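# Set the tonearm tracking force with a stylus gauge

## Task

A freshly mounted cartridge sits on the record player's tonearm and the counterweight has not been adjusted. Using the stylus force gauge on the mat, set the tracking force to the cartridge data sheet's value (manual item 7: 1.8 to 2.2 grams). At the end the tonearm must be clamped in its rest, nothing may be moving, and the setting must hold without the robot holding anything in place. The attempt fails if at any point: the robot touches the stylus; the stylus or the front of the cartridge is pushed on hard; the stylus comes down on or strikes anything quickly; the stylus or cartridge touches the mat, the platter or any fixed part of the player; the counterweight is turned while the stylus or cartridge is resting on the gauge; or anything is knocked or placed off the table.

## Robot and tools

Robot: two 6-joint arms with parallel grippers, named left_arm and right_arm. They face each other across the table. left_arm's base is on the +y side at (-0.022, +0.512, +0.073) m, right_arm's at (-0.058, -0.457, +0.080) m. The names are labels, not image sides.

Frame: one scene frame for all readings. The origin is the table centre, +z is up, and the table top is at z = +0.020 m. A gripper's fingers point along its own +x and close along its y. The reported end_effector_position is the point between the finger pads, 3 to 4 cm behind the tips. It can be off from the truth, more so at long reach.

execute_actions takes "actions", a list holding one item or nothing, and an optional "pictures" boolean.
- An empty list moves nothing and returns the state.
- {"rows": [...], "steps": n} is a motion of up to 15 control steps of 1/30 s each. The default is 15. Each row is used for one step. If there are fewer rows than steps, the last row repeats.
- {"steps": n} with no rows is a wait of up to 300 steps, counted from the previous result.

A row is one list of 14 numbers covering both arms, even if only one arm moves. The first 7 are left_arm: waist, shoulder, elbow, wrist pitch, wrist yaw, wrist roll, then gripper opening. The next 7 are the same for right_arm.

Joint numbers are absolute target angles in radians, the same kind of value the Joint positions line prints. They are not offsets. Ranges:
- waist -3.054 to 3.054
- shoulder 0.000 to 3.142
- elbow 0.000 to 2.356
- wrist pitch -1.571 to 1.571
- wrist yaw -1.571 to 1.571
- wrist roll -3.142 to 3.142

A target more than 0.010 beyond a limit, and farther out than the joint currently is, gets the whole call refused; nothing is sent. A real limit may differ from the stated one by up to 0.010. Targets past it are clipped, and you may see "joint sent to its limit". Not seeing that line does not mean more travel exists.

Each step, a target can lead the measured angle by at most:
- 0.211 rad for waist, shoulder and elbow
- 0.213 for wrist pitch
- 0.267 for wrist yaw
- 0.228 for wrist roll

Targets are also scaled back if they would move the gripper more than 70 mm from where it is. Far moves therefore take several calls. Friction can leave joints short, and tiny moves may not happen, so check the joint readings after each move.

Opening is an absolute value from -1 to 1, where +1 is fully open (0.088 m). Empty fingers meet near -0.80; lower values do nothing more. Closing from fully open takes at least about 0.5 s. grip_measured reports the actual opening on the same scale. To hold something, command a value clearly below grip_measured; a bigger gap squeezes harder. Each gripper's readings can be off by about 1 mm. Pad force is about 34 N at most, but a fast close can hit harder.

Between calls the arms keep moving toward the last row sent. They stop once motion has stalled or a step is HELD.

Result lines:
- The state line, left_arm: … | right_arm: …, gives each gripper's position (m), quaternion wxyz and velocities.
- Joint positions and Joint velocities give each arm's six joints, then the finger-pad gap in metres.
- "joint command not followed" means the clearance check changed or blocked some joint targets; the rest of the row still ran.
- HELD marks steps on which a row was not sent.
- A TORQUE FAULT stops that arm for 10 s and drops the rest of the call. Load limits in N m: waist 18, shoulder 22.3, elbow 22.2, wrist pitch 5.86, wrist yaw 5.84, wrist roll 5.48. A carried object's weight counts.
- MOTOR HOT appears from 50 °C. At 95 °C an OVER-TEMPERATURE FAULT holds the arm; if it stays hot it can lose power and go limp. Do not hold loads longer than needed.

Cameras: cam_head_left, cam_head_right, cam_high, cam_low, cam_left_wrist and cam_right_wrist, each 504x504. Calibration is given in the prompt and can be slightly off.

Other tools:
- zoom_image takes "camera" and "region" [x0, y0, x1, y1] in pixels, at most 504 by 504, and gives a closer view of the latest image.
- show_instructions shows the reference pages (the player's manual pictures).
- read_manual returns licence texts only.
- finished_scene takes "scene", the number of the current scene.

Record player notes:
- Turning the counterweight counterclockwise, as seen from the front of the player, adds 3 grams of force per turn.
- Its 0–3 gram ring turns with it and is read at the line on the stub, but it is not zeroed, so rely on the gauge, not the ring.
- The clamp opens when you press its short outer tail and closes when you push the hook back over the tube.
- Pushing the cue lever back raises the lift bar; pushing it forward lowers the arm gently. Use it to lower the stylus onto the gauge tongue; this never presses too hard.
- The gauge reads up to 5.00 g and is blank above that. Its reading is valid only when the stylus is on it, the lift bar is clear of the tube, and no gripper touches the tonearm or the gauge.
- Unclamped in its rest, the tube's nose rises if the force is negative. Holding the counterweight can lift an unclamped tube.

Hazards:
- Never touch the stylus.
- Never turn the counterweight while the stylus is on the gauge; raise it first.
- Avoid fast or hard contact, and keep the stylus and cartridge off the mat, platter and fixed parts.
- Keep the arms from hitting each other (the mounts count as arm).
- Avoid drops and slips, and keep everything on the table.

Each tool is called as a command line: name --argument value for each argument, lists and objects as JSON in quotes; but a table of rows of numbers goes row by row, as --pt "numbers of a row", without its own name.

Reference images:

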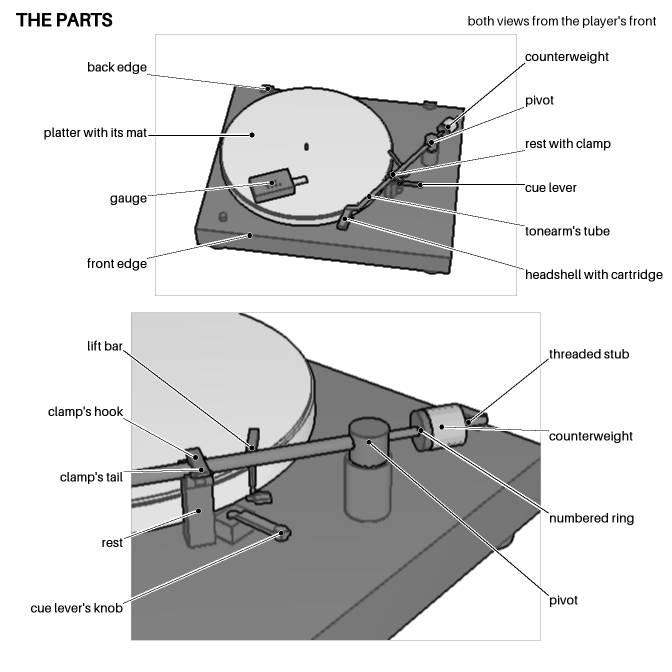

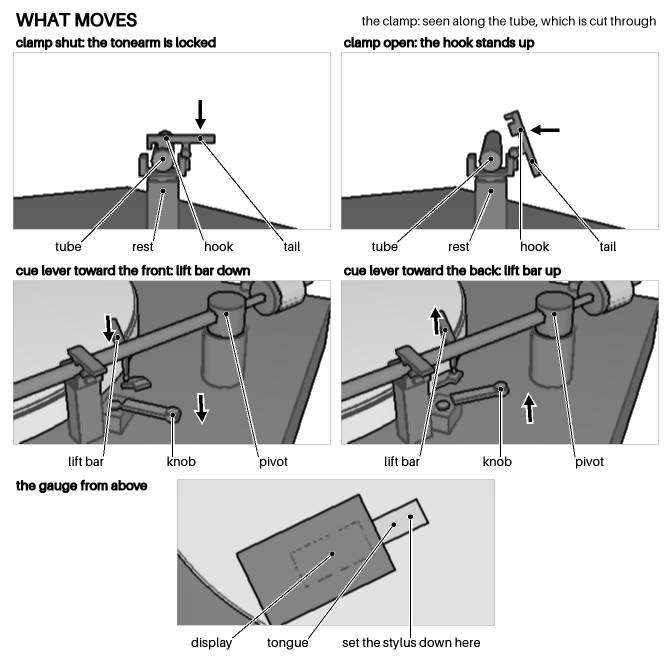

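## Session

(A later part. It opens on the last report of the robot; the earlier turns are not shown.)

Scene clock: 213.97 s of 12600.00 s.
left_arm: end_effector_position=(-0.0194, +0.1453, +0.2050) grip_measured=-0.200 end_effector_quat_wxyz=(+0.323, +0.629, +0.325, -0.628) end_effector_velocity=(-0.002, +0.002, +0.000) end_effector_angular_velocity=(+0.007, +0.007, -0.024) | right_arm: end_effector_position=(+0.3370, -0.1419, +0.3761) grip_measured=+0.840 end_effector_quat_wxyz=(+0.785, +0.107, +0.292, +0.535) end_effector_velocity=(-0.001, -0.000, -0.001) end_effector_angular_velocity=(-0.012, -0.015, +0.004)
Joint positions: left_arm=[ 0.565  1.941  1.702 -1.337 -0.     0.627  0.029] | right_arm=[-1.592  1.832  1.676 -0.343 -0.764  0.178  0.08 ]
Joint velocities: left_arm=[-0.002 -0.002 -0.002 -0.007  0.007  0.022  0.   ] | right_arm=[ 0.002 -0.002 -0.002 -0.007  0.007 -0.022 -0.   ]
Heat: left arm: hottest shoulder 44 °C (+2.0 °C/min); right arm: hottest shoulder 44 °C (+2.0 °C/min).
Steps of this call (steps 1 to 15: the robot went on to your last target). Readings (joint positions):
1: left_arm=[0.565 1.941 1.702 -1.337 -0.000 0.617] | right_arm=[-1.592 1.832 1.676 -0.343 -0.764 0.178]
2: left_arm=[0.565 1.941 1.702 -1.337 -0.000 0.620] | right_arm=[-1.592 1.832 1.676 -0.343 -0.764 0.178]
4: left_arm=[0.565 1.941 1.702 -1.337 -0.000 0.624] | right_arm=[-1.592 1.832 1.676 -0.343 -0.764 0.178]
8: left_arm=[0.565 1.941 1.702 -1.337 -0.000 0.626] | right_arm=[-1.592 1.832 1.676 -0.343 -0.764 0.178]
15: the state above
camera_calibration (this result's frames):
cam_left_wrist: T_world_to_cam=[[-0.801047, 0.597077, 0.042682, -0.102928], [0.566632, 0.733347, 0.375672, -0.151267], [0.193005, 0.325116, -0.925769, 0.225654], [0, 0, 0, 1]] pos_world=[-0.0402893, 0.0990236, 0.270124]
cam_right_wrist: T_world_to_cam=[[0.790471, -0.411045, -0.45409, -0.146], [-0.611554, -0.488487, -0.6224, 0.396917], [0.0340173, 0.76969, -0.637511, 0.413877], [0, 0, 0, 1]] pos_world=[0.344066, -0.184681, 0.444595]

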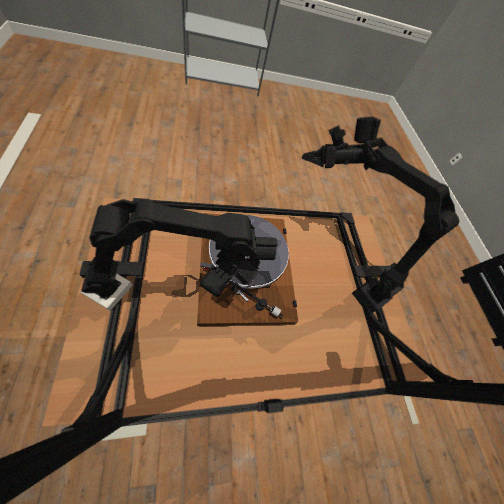

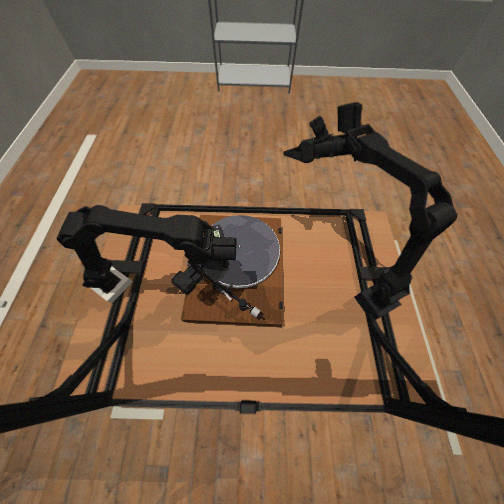

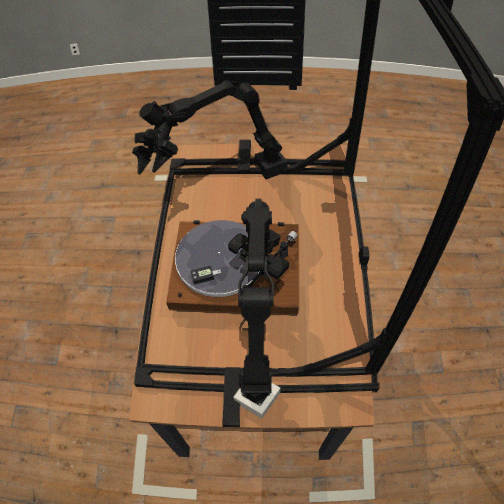

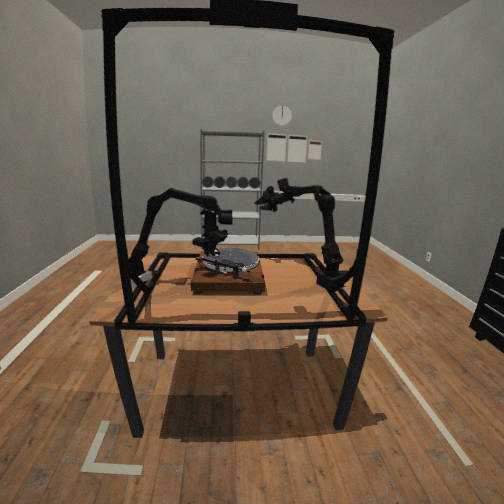

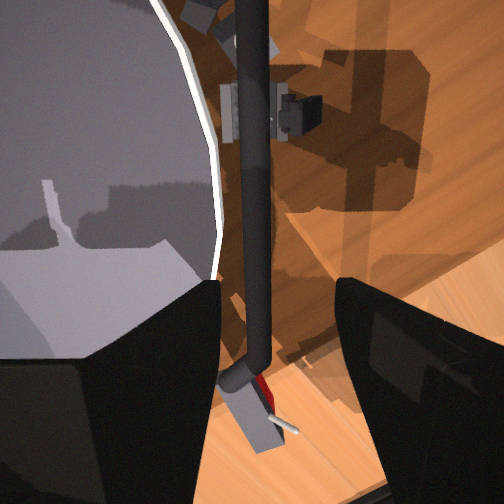

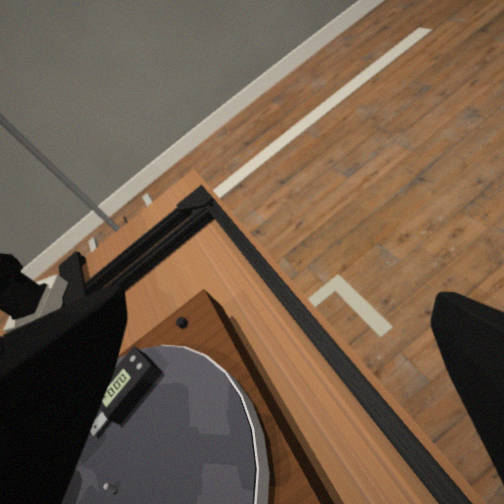

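execute_actions --actions '[{"rows":[[0.577,1.945,1.70,-1.336,0,0.632,-0.2,-1.592,1.831,1.677,-0.343,-0.764,0.178,0.84],[0.577,1.945,1.70,-1.336,0,0.632,-0.2,-1.592,1.831,1.677,-0.343,-0.764,0.178,0.84],[0.577,1.948,1.665,-1.30,0,0.632,-0.2,-1.592,1.831,1.677,-0.343,-0.764,0.178,0.84],[0.577,1.948,1.665,-1.30,0,0.632,-0.2,-1.592,1.831,1.677,-0.343,-0.764,0.178,0.84],[0.577,1.952,1.63,-1.26,0,0.632,-0.2,-1.592,1.831,1.677,-0.343,-0.764,0.178,0.84],[0.577,1.952,1.63,-1.26,0,0.632,-0.2,-1.592,1.831,1.677,-0.343,-0.764,0.178,0.84],[0.577,1.956,1.60,-1.22,0,0.632,-0.2,-1.592,1.831,1.677,-0.343,-0.764,0.178,0.84],[0.577,1.956,1.60,-1.22,0,0.632,-0.2,-1.592,1.831,1.677,-0.343,-0.764,0.178,0.84],[0.577,1.962,1.563,-1.183,0,0.632,-0.2,-1.592,1.831,1.677,-0.343,-0.764,0.178,0.84]],"steps":15}]' --pictures false

execute_actions --actions '[{"steps":12}]'

zoom_image --camera "cam_low" --region '[190, 235, 250, 285]'

Scene clock: 224.30 s of 12600.00 s.
left_arm: end_effector_position=(-0.0158, +0.1440, +0.1662) grip_measured=-0.200 end_effector_quat_wxyz=(+0.325, +0.628, +0.329, -0.626) end_effector_velocity=(+0.002, -0.001, -0.012) end_effector_angular_velocity=(-0.017, -0.008, +0.010) | right_arm: end_effector_position=(+0.3370, -0.1419, +0.3761) grip_measured=+0.840 end_effector_quat_wxyz=(+0.785, +0.107, +0.292, +0.535) end_effector_velocity=(+0.004, -0.003, -0.001) end_effector_angular_velocity=(-0.008, -0.024, -0.006)
Joint positions: left_arm=[ 0.574  1.959  1.573 -1.191 -0.     0.628  0.029] | right_arm=[-1.592  1.832  1.676 -0.343 -0.764  0.178  0.08 ]
Joint velocities: left_arm=[ 0.002 -0.002 -0.051  0.066 -0.007 -0.007  0.   ] | right_arm=[-0.007  0.002 -0.002  0.007  0.007 -0.022 -0.   ]
Heat: left arm: hottest shoulder 46 °C (+3.0 °C/min); right arm: hottest shoulder 44 °C (+1.0 °C/min).
Steps of this call (steps 1 to 15: the robot went on to your last target; steps 16 to 90: nothing new was sent; then 6.83 s passed at rest; steps 91 to 105: all 15 steps of this action). Readings (joint positions):
91: left_arm=[0.566 1.941 1.702 -1.337 -0.000 0.628] | right_arm=[-1.592 1.832 1.676 -0.343 -0.764 0.178]
92: left_arm=[0.567 1.941 1.702 -1.337 -0.000 0.628] | right_arm=[-1.592 1.832 1.676 -0.343 -0.764 0.178]
94: left_arm=[0.571 1.941 1.691 -1.319 -0.001 0.628] | right_arm=[-1.592 1.832 1.676 -0.343 -0.764 0.178]
98: left_arm=[0.574 1.942 1.639 -1.256 -0.000 0.628] | right_arm=[-1.592 1.832 1.676 -0.343 -0.764 0.178]
105: the state above

Scene clock: 224.70 s of 12600.00 s.
left_arm: end_effector_position=(-0.0158, +0.1430, +0.1659) grip_measured=-0.200 end_effector_quat_wxyz=(+0.326, +0.627, +0.327, -0.627) end_effector_velocity=(+0.002, +0.002, -0.001) end_effector_angular_velocity=(+0.013, -0.022, +0.020) | right_arm: end_effector_position=(+0.3370, -0.1419, +0.3761) grip_measured=+0.840 end_effector_quat_wxyz=(+0.785, +0.107, +0.292, +0.535) end_effector_velocity=(-0.001, -0.003, -0.001) end_effector_angular_velocity=(-0.013, +0.007, -0.006)
Joint positions: left_arm=[ 0.574  1.959  1.572 -1.185 -0.     0.628  0.029] | right_arm=[-1.592  1.832  1.676 -0.343 -0.764  0.178  0.08 ]
Joint velocities: left_arm=[-0.002  0.002 -0.002 -0.007 -0.022 -0.022  0.   ] | right_arm=[-0.002 -0.007 -0.002 -0.022  0.007 -0.007  0.   ]
Heat: left arm: hottest shoulder 46 °C (+3.0 °C/min); right arm: hottest shoulder 44 °C (+1.0 °C/min).
Steps of this call (steps 1 to 12: the robot went on to your last target). Readings (joint positions):
1: left_arm=[0.574 1.959 1.572 -1.190 -0.000 0.628] | right_arm=[-1.592 1.832 1.676 -0.343 -0.764 0.178]
2: left_arm=[0.574 1.959 1.572 -1.188 -0.000 0.628] | right_arm=[-1.592 1.832 1.676 -0.343 -0.764 0.178]
4: left_arm=[0.574 1.959 1.572 -1.186 -0.000 0.628] | right_arm=[-1.592 1.832 1.676 -0.343 -0.764 0.178]
8: left_arm=[0.574 1.959 1.572 -1.186 -0.000 0.628] | right_arm=[-1.592 1.832 1.676 -0.343 -0.764 0.178]
12: the state above
camera_calibration (this result's frames):
cam_left_wrist: T_world_to_cam=[[-0.806483, 0.589846, 0.0408398, -0.0957422], [0.559875, 0.739647, 0.373447, -0.137443], [0.190069, 0.324043, -0.926752, 0.189741], [0, 0, 0, 1]] pos_world=[-0.0363273, 0.0966483, 0.23108]
cam_right_wrist: T_world_to_cam=[[0.790471, -0.411045, -0.45409, -0.146], [-0.611554, -0.488487, -0.6224, 0.396917], [0.0340173, 0.76969, -0.637511, 0.413877], [0, 0, 0, 1]] pos_world=[0.344066, -0.184681, 0.444595]

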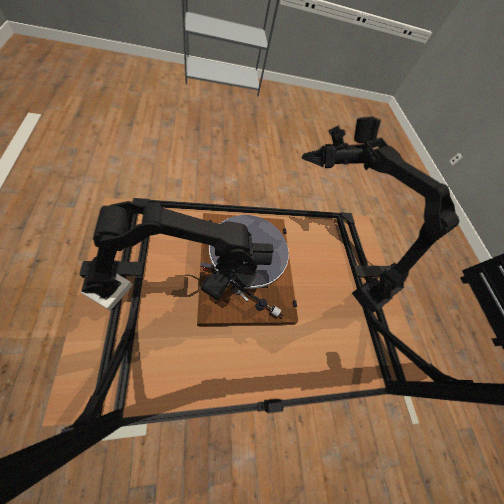

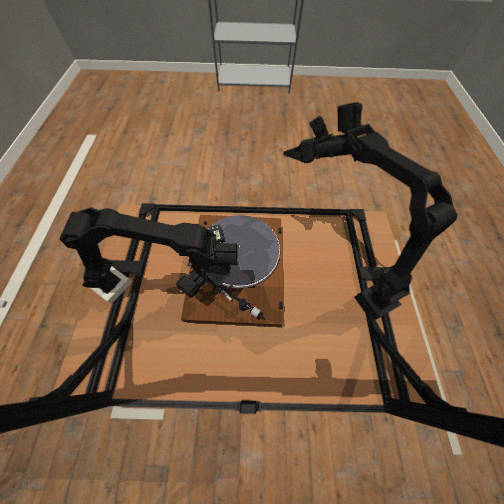

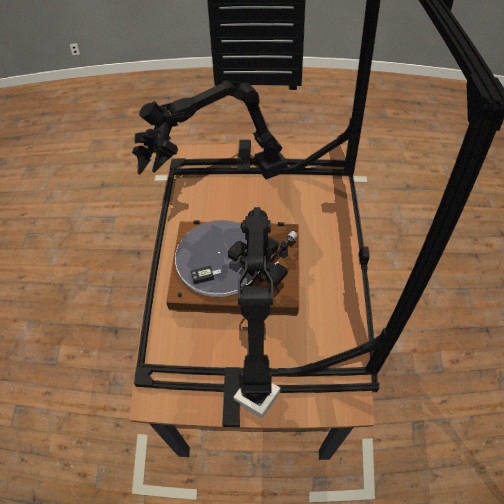

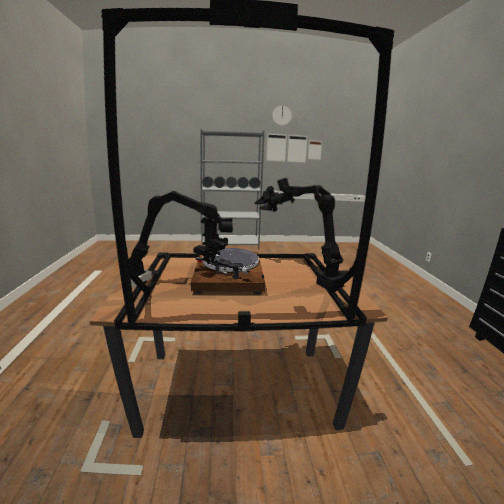

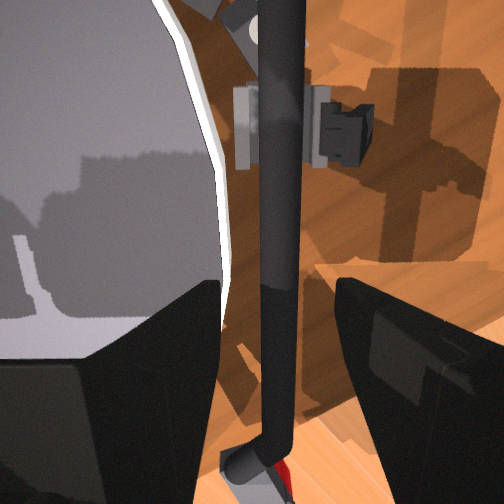

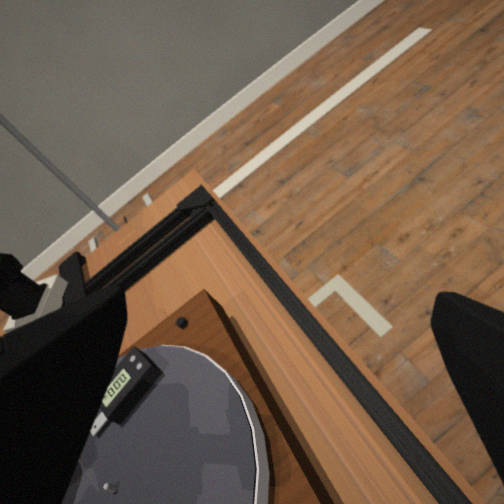

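Region (190, 235, 250, 285) of cam_low's 504x504 image, scaled by 8.400, with more detail than that image has.

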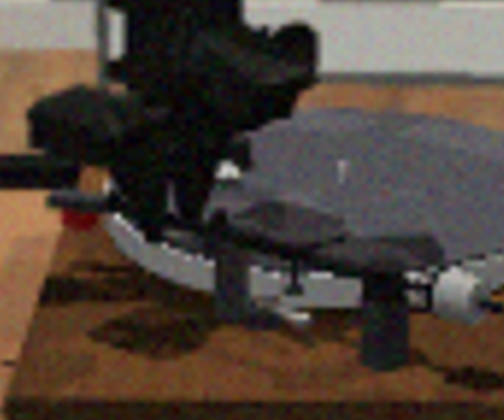

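execute_actions --actions '[{"rows":[[0.577,1.962,1.563,-1.183,0,0.632,-0.35,-1.592,1.831,1.677,-0.343,-0.764,0.178,0.84],[0.577,1.962,1.563,-1.183,0,0.632,-0.45,-1.592,1.831,1.677,-0.343,-0.764,0.178,0.84],[0.577,1.962,1.563,-1.183,0,0.632,-0.52,-1.592,1.831,1.677,-0.343,-0.764,0.178,0.84],[0.577,1.962,1.563,-1.183,0,0.632,-0.56,-1.592,1.831,1.677,-0.343,-0.764,0.178,0.84],[0.577,1.962,1.563,-1.183,0,0.632,-0.6,-1.592,1.831,1.677,-0.343,-0.764,0.178,0.84],[0.577,1.962,1.563,-1.183,0,0.632,-0.63,-1.592,1.831,1.677,-0.343,-0.764,0.178,0.84],[0.577,1.962,1.563,-1.183,0,0.632,-0.66,-1.592,1.831,1.677,-0.343,-0.764,0.178,0.84],[0.577,1.962,1.563,-1.183,0,0.632,-0.69,-1.592,1.831,1.677,-0.343,-0.764,0.178,0.84],[0.577,1.962,1.563,-1.183,0,0.632,-0.72,-1.592,1.831,1.677,-0.343,-0.764,0.178,0.84]],"steps":15}]' --pictures false

Scene clock: 232.03 s of 12600.00 s.
left_arm: end_effector_position=(-0.0156, +0.1430, +0.1656) grip_measured=-0.624 end_effector_quat_wxyz=(+0.326, +0.627, +0.327, -0.627) end_effector_velocity=(-0.000, +0.002, +0.000) end_effector_angular_velocity=(+0.007, +0.007, -0.005) | right_arm: end_effector_position=(+0.3370, -0.1419, +0.3761) grip_measured=+0.840 end_effector_quat_wxyz=(+0.785, +0.107, +0.292, +0.535) end_effector_velocity=(-0.000, -0.001, +0.002) end_effector_angular_velocity=(+0.001, -0.025, +0.012)
Joint positions: left_arm=[ 0.575  1.959  1.571 -1.184 -0.001  0.628  0.008] | right_arm=[-1.592  1.832  1.676 -0.343 -0.764  0.178  0.08 ]
Joint velocities: left_arm=[ 0.002 -0.002 -0.002 -0.007  0.007  0.007 -0.   ] | right_arm=[-0.002 -0.002 -0.002  0.007 -0.007 -0.022 -0.   ]
Heat: left arm: hottest shoulder 46 °C (+3.0 °C/min); right arm: hottest shoulder 44 °C (+1.0 °C/min).
Steps of this call (steps 1 to 15: the robot went on to your last target; steps 16 to 90: nothing new was sent; then 3.83 s passed at rest; steps 91 to 105: all 15 steps of this action). Readings (joint positions):
91: left_arm=[0.574 1.959 1.571 -1.185 -0.000 0.628] | right_arm=[-1.592 1.832 1.676 -0.343 -0.764 0.178]
92: left_arm=[0.574 1.959 1.571 -1.185 -0.000 0.628] | right_arm=[-1.592 1.832 1.676 -0.343 -0.764 0.178]
94: left_arm=[0.574 1.959 1.571 -1.185 -0.000 0.628] | right_arm=[-1.592 1.832 1.676 -0.343 -0.764 0.178]
98: left_arm=[0.574 1.959 1.571 -1.185 -0.000 0.628] | right_arm=[-1.592 1.832 1.676 -0.343 -0.764 0.178]
105: the state above

execute_actions --actions '[{"rows":[[0.577,1.955,1.585,-1.192,0,0.632,-0.72,-1.592,1.831,1.677,-0.343,-0.764,0.178,0.84],[0.577,1.955,1.585,-1.192,0,0.632,-0.72,-1.592,1.831,1.677,-0.343,-0.764,0.178,0.84],[0.577,1.955,1.585,-1.192,0,0.632,-0.72,-1.592,1.831,1.677,-0.343,-0.764,0.178,0.84],[0.577,1.952,1.595,-1.203,0,0.632,-0.72,-1.592,1.831,1.677,-0.343,-0.764,0.178,0.84],[0.577,1.952,1.595,-1.203,0,0.632,-0.72,-1.592,1.831,1.677,-0.343,-0.764,0.178,0.84],[0.577,1.952,1.595,-1.203,0,0.632,-0.72,-1.592,1.831,1.677,-0.343,-0.764,0.178,0.84],[0.577,1.949,1.605,-1.214,0,0.632,-0.72,-1.592,1.831,1.677,-0.343,-0.764,0.178,0.84],[0.577,1.949,1.605,-1.214,0,0.632,-0.72,-1.592,1.831,1.677,-0.343,-0.764,0.178,0.84],[0.577,1.949,1.605,-1.214,0,0.632,-0.72,-1.592,1.831,1.677,-0.343,-0.764,0.178,0.84],[0.577,1.946,1.614,-1.225,0,0.632,-0.72,-1.592,1.831,1.677,-0.343,-0.764,0.178,0.84]],"steps":15}]' --pictures false

execute_actions --actions '[{"steps":12}]'

zoom_image --camera "cam_low" --region '[190, 235, 250, 285]'

Scene clock: 239.50 s of 12600.00 s.
left_arm: end_effector_position=(-0.0159, +0.1429, +0.1724) grip_measured=-0.624 end_effector_quat_wxyz=(+0.325, +0.628, +0.328, -0.626) end_effector_velocity=(+0.000, +0.001, +0.007) end_effector_angular_velocity=(-0.002, -0.007, +0.005) | right_arm: end_effector_position=(+0.3370, -0.1419, +0.3761) grip_measured=+0.840 end_effector_quat_wxyz=(+0.785, +0.107, +0.292, +0.535) end_effector_velocity=(-0.003, -0.000, +0.000) end_effector_angular_velocity=(+0.004, +0.005, +0.019)
Joint positions: left_arm=[ 0.574  1.959  1.598 -1.215 -0.001  0.628  0.008] | right_arm=[-1.592  1.832  1.676 -0.343 -0.764  0.178  0.08 ]
Joint velocities: left_arm=[-0.002 -0.007  0.017 -0.022 -0.007 -0.007 -0.   ] | right_arm=[-0.002 -0.002 -0.002 -0.007 -0.022 -0.007  0.   ]
Heat: left arm: hottest shoulder 47 °C (+4.0 °C/min); right arm: hottest shoulder 44 °C (+1.0 °C/min).
Steps of this call (steps 1 to 15: the robot went on to your last target; steps 16 to 90: nothing new was sent; then 3.97 s passed at rest; steps 91 to 105: all 15 steps of this action). Readings (joint positions):
91: left_arm=[0.575 1.959 1.571 -1.184 -0.001 0.628] | right_arm=[-1.592 1.832 1.676 -0.343 -0.764 0.178]
92: left_arm=[0.575 1.959 1.571 -1.184 -0.001 0.628] | right_arm=[-1.592 1.832 1.676 -0.343 -0.764 0.178]
94: left_arm=[0.575 1.959 1.574 -1.187 -0.001 0.628] | right_arm=[-1.592 1.832 1.676 -0.343 -0.764 0.178]
98: left_arm=[0.575 1.959 1.584 -1.197 -0.001 0.628] | right_arm=[-1.592 1.832 1.676 -0.343 -0.764 0.178]
105: the state above

Scene clock: 239.90 s of 12600.00 s.
left_arm: end_effector_position=(-0.0159, +0.1429, +0.1731) grip_measured=-0.624 end_effector_quat_wxyz=(+0.325, +0.628, +0.328, -0.626) end_effector_velocity=(+0.002, +0.001, +0.001) end_effector_angular_velocity=(+0.003, -0.022, -0.010) | right_arm: end_effector_position=(+0.3370, -0.1419, +0.3761) grip_measured=+0.840 end_effector_quat_wxyz=(+0.785, +0.107, +0.292, +0.535) end_effector_velocity=(-0.005, +0.001, +0.001) end_effector_angular_velocity=(+0.010, +0.008, +0.032)
Joint positions: left_arm=[ 0.574  1.959  1.601 -1.218 -0.001  0.628  0.008] | right_arm=[-1.592  1.832  1.676 -0.343 -0.764  0.178  0.08 ]
Joint velocities: left_arm=[-0.002 -0.002  0.002 -0.007 -0.022  0.007 -0.   ] | right_arm=[-0.002 -0.002 -0.002 -0.007 -0.037 -0.007 -0.   ]
Heat: left arm: hottest shoulder 47 °C (+4.0 °C/min); right arm: hottest shoulder 44 °C (+1.0 °C/min).
Steps of this call (steps 1 to 12: the robot went on to your last target). Readings (joint positions):
1: left_arm=[0.574 1.959 1.599 -1.216 -0.001 0.628] | right_arm=[-1.592 1.832 1.676 -0.343 -0.764 0.178]
2: left_arm=[0.574 1.959 1.600 -1.216 -0.001 0.628] | right_arm=[-1.592 1.832 1.676 -0.343 -0.764 0.178]
4: left_arm=[0.574 1.959 1.600 -1.217 -0.001 0.628] | right_arm=[-1.592 1.832 1.676 -0.343 -0.764 0.178]
8: left_arm=[0.574 1.959 1.601 -1.218 -0.001 0.628] | right_arm=[-1.592 1.832 1.676 -0.343 -0.764 0.178]
12: the state above
camera_calibration (this result's frames):
cam_left_wrist: T_world_to_cam=[[-0.806044, 0.590269, 0.0433034, -0.0965459], [0.560327, 0.737499, 0.377, -0.140345], [0.190595, 0.328143, -0.925201, 0.195616], [0, 0, 0, 1]] pos_world=[-0.0364646, 0.0963024, 0.238075]
cam_right_wrist: T_world_to_cam=[[0.790471, -0.411045, -0.45409, -0.146], [-0.611554, -0.488487, -0.6224, 0.396917], [0.0340173, 0.76969, -0.637511, 0.413877], [0, 0, 0, 1]] pos_world=[0.344066, -0.184681, 0.444595]

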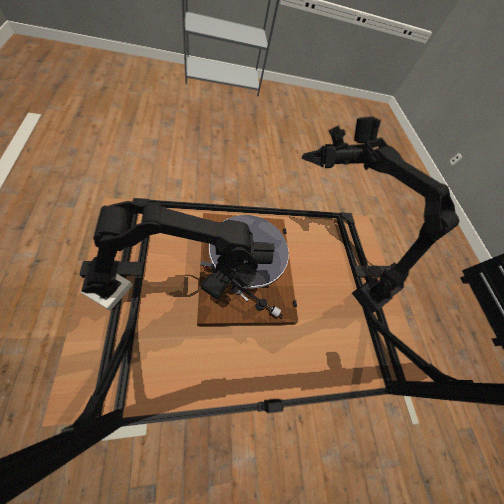

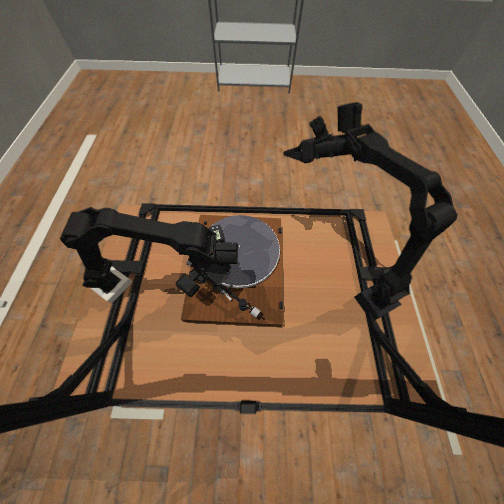

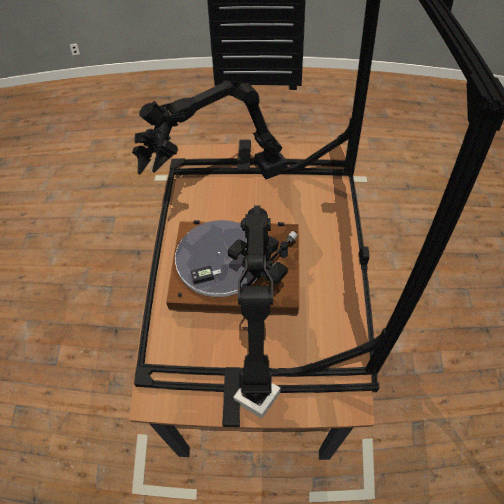

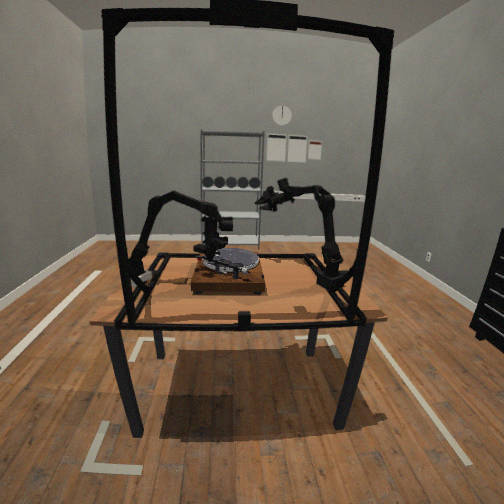

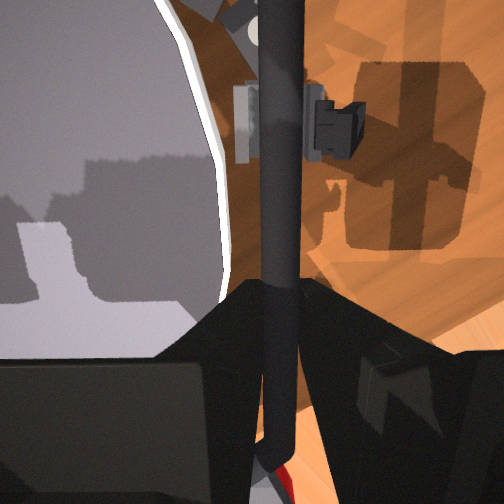

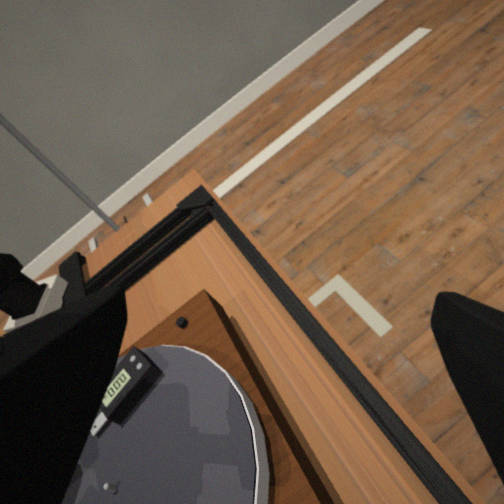

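Region (190, 235, 250, 285) of cam_low's 504x504 image, scaled by 8.400, with more detail than that image has.

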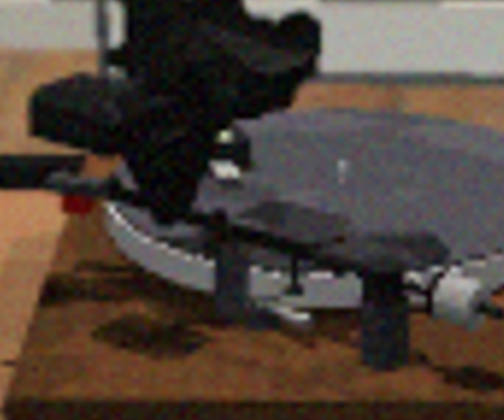

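execute_actions --actions '[{"rows":[[0.577,1.955,1.624,-1.236,0,0.632,-0.72,-1.592,1.831,1.677,-0.343,-0.764,0.178,0.84],[0.577,1.955,1.624,-1.236,0,0.632,-0.72,-1.592,1.831,1.677,-0.343,-0.764,0.178,0.84],[0.577,1.955,1.624,-1.236,0,0.632,-0.72,-1.592,1.831,1.677,-0.343,-0.764,0.178,0.84],[0.577,1.955,1.624,-1.236,0,0.632,-0.72,-1.592,1.831,1.677,-0.343,-0.764,0.178,0.84],[0.577,1.96,1.624,-1.236,0,0.632,-0.72,-1.592,1.831,1.677,-0.343,-0.764,0.178,0.84],[0.581,1.965,1.631,-1.238,0,0.65,-0.72,-1.592,1.831,1.677,-0.343,-0.764,0.178,0.84],[0.585,1.97,1.638,-1.239,0,0.668,-0.72,-1.592,1.831,1.677,-0.343,-0.764,0.178,0.84],[0.59,1.975,1.645,-1.241,0,0.686,-0.72,-1.592,1.831,1.677,-0.343,-0.764,0.178,0.84],[0.594,1.98,1.652,-1.242,0,0.704,-0.72,-1.592,1.831,1.677,-0.343,-0.764,0.178,0.84],[0.598,1.986,1.659,-1.243,0,0.722,-0.72,-1.592,1.831,1.677,-0.343,-0.764,0.178,0.84],[0.602,1.991,1.666,-1.245,0,0.74,-0.72,-1.592,1.831,1.677,-0.343,-0.764,0.178,0.84],[0.607,1.996,1.673,-1.246,0,0.758,-0.72,-1.592,1.831,1.677,-0.343,-0.764,0.178,0.84],[0.611,2.001,1.68,-1.247,0,0.776,-0.72,-1.592,1.831,1.677,-0.343,-0.764,0.178,0.84],[0.615,2.007,1.688,-1.249,0,0.795,-0.72,-1.592,1.831,1.677,-0.343,-0.764,0.178,0.84],[0.619,2.012,1.695,-1.25,0,0.814,-0.72,-1.592,1.831,1.677,-0.343,-0.764,0.178,0.84]],"steps":15}]' --pictures false

execute_actions --actions '[{"steps":15}]'

zoom_image --camera "cam_low" --region '[190, 235, 250, 285]'

Scene clock: 255.27 s of 12600.00 s.
left_arm: end_effector_position=(-0.0036, +0.1333, +0.1759) grip_measured=-0.624 end_effector_quat_wxyz=(+0.293, +0.645, +0.295, -0.642) end_effector_velocity=(+0.046, -0.038, -0.000) end_effector_angular_velocity=(-0.011, +0.009, -0.415) | right_arm: end_effector_position=(+0.3370, -0.1419, +0.3761) grip_measured=+0.840 end_effector_quat_wxyz=(+0.785, +0.107, +0.293, +0.535) end_effector_velocity=(-0.003, -0.000, +0.000) end_effector_angular_velocity=(+0.000, -0.009, +0.024)
Joint positions: left_arm=[ 0.605  1.996  1.664 -1.243 -0.002  0.763  0.008] | right_arm=[-1.592  1.832  1.676 -0.343 -0.764  0.178  0.08 ]
Joint velocities: left_arm=[ 0.12   0.149  0.212 -0.051  0.007  0.535 -0.   ] | right_arm=[-0.002 -0.002 -0.002 -0.007 -0.022 -0.022  0.   ]
Heat: left arm: hottest shoulder 49 °C (+6.0 °C/min); right arm: hottest shoulder 45 °C (+2.0 °C/min).
Steps of this call (steps 1 to 15: the robot went on to your last target; steps 16 to 90: nothing new was sent; then 11.87 s passed at rest; steps 91 to 105: all 15 steps of this action). Readings (joint positions):
91: left_arm=[0.575 1.959 1.605 -1.223 -0.001 0.628] | right_arm=[-1.592 1.832 1.676 -0.343 -0.764 0.178]
92: left_arm=[0.575 1.959 1.608 -1.225 -0.001 0.628] | right_arm=[-1.592 1.832 1.676 -0.343 -0.764 0.178]
94: left_arm=[0.575 1.959 1.609 -1.226 -0.001 0.628] | right_arm=[-1.592 1.832 1.676 -0.343 -0.764 0.178]
98: left_arm=[0.578 1.965 1.619 -1.232 -0.002 0.646] | right_arm=[-1.592 1.832 1.676 -0.343 -0.764 0.178]
105: the state above

Scene clock: 255.77 s of 12600.00 s.
left_arm: end_effector_position=(+0.0003, +0.1301, +0.1762) grip_measured=-0.624 end_effector_quat_wxyz=(+0.282, +0.649, +0.283, -0.647) end_effector_velocity=(+0.000, +0.001, +0.002) end_effector_angular_velocity=(+0.003, -0.007, +0.005) | right_arm: end_effector_position=(+0.3370, -0.1419, +0.3761) grip_measured=+0.840 end_effector_quat_wxyz=(+0.785, +0.107, +0.293, +0.535) end_effector_velocity=(-0.001, -0.001, +0.004) end_effector_angular_velocity=(+0.003, -0.029, +0.012)
Joint positions: left_arm=[ 0.615  2.007  1.682 -1.247 -0.002  0.807  0.008] | right_arm=[-1.592  1.832  1.676 -0.343 -0.764  0.178  0.08 ]
Joint velocities: left_arm=[-0.002 -0.002  0.002 -0.007 -0.007 -0.007 -0.   ] | right_arm=[-0.002 -0.007 -0.002  0.007 -0.007 -0.022 -0.   ]
Heat: left arm: hottest shoulder 49 °C (+6.1 °C/min); right arm: hottest shoulder 45 °C (+2.0 °C/min).
Steps of this call (steps 1 to 15: the robot went on to your last target). Readings (joint positions):
1: left_arm=[0.609 2.000 1.670 -1.244 -0.002 0.779] | right_arm=[-1.592 1.832 1.676 -0.343 -0.764 0.178]
2: left_arm=[0.611 2.003 1.674 -1.245 -0.002 0.789] | right_arm=[-1.592 1.832 1.676 -0.343 -0.764 0.178]
4: left_arm=[0.613 2.006 1.678 -1.245 -0.002 0.798] | right_arm=[-1.592 1.832 1.676 -0.343 -0.764 0.178]
8: left_arm=[0.615 2.007 1.681 -1.246 -0.002 0.805] | right_arm=[-1.592 1.832 1.676 -0.343 -0.764 0.178]
15: the state above
camera_calibration (this result's frames):
cam_left_wrist: T_world_to_cam=[[-0.717129, 0.695791, 0.0400099, -0.0892379], [0.656381, 0.654984, 0.37438, -0.129941], [0.234284, 0.29474, -0.926412, 0.204204], [0, 0, 0, 1]] pos_world=[-0.0265458, 0.0870131, 0.241395]
cam_right_wrist: T_world_to_cam=[[0.79026, -0.411105, -0.454403, -0.14582], [-0.611833, -0.488345, -0.622237, 0.39697], [0.0338991, 0.769748, -0.637447, 0.413901], [0, 0, 0, 1]] pos_world=[0.344084, -0.184689, 0.444589]

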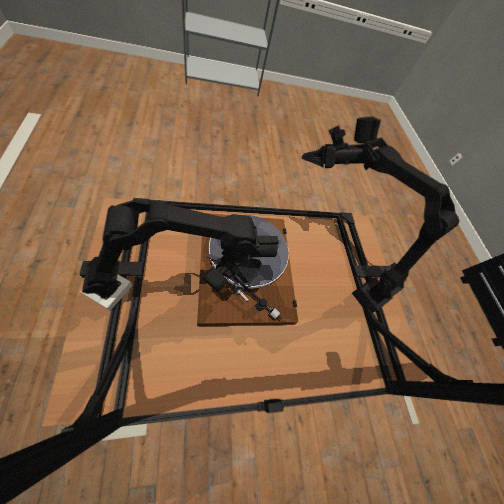

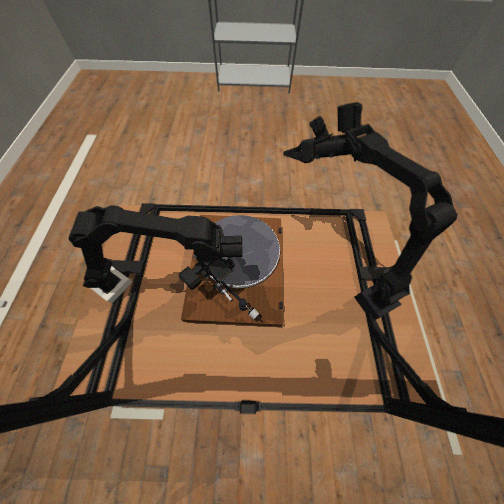

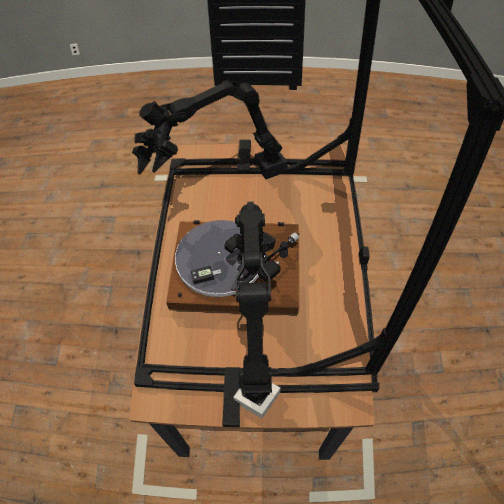

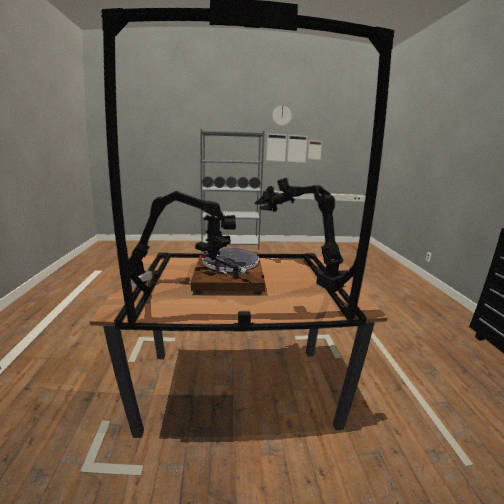

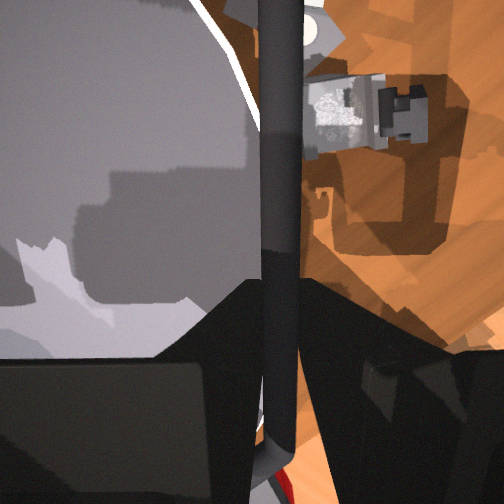

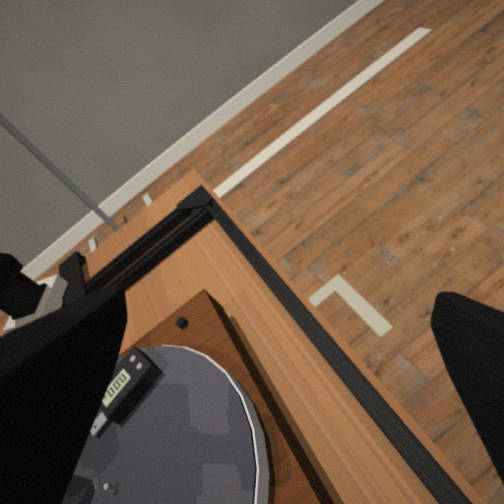

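Region (190, 235, 250, 285) of cam_low's 504x504 image, scaled by 8.400, with more detail than that image has.

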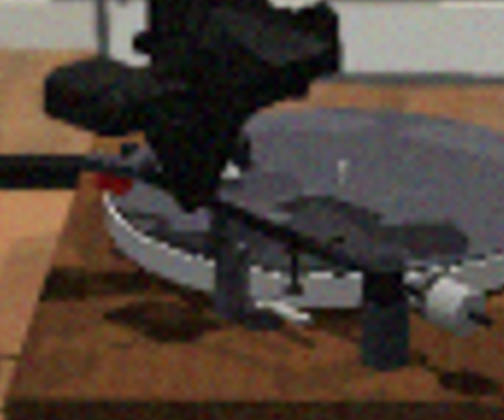

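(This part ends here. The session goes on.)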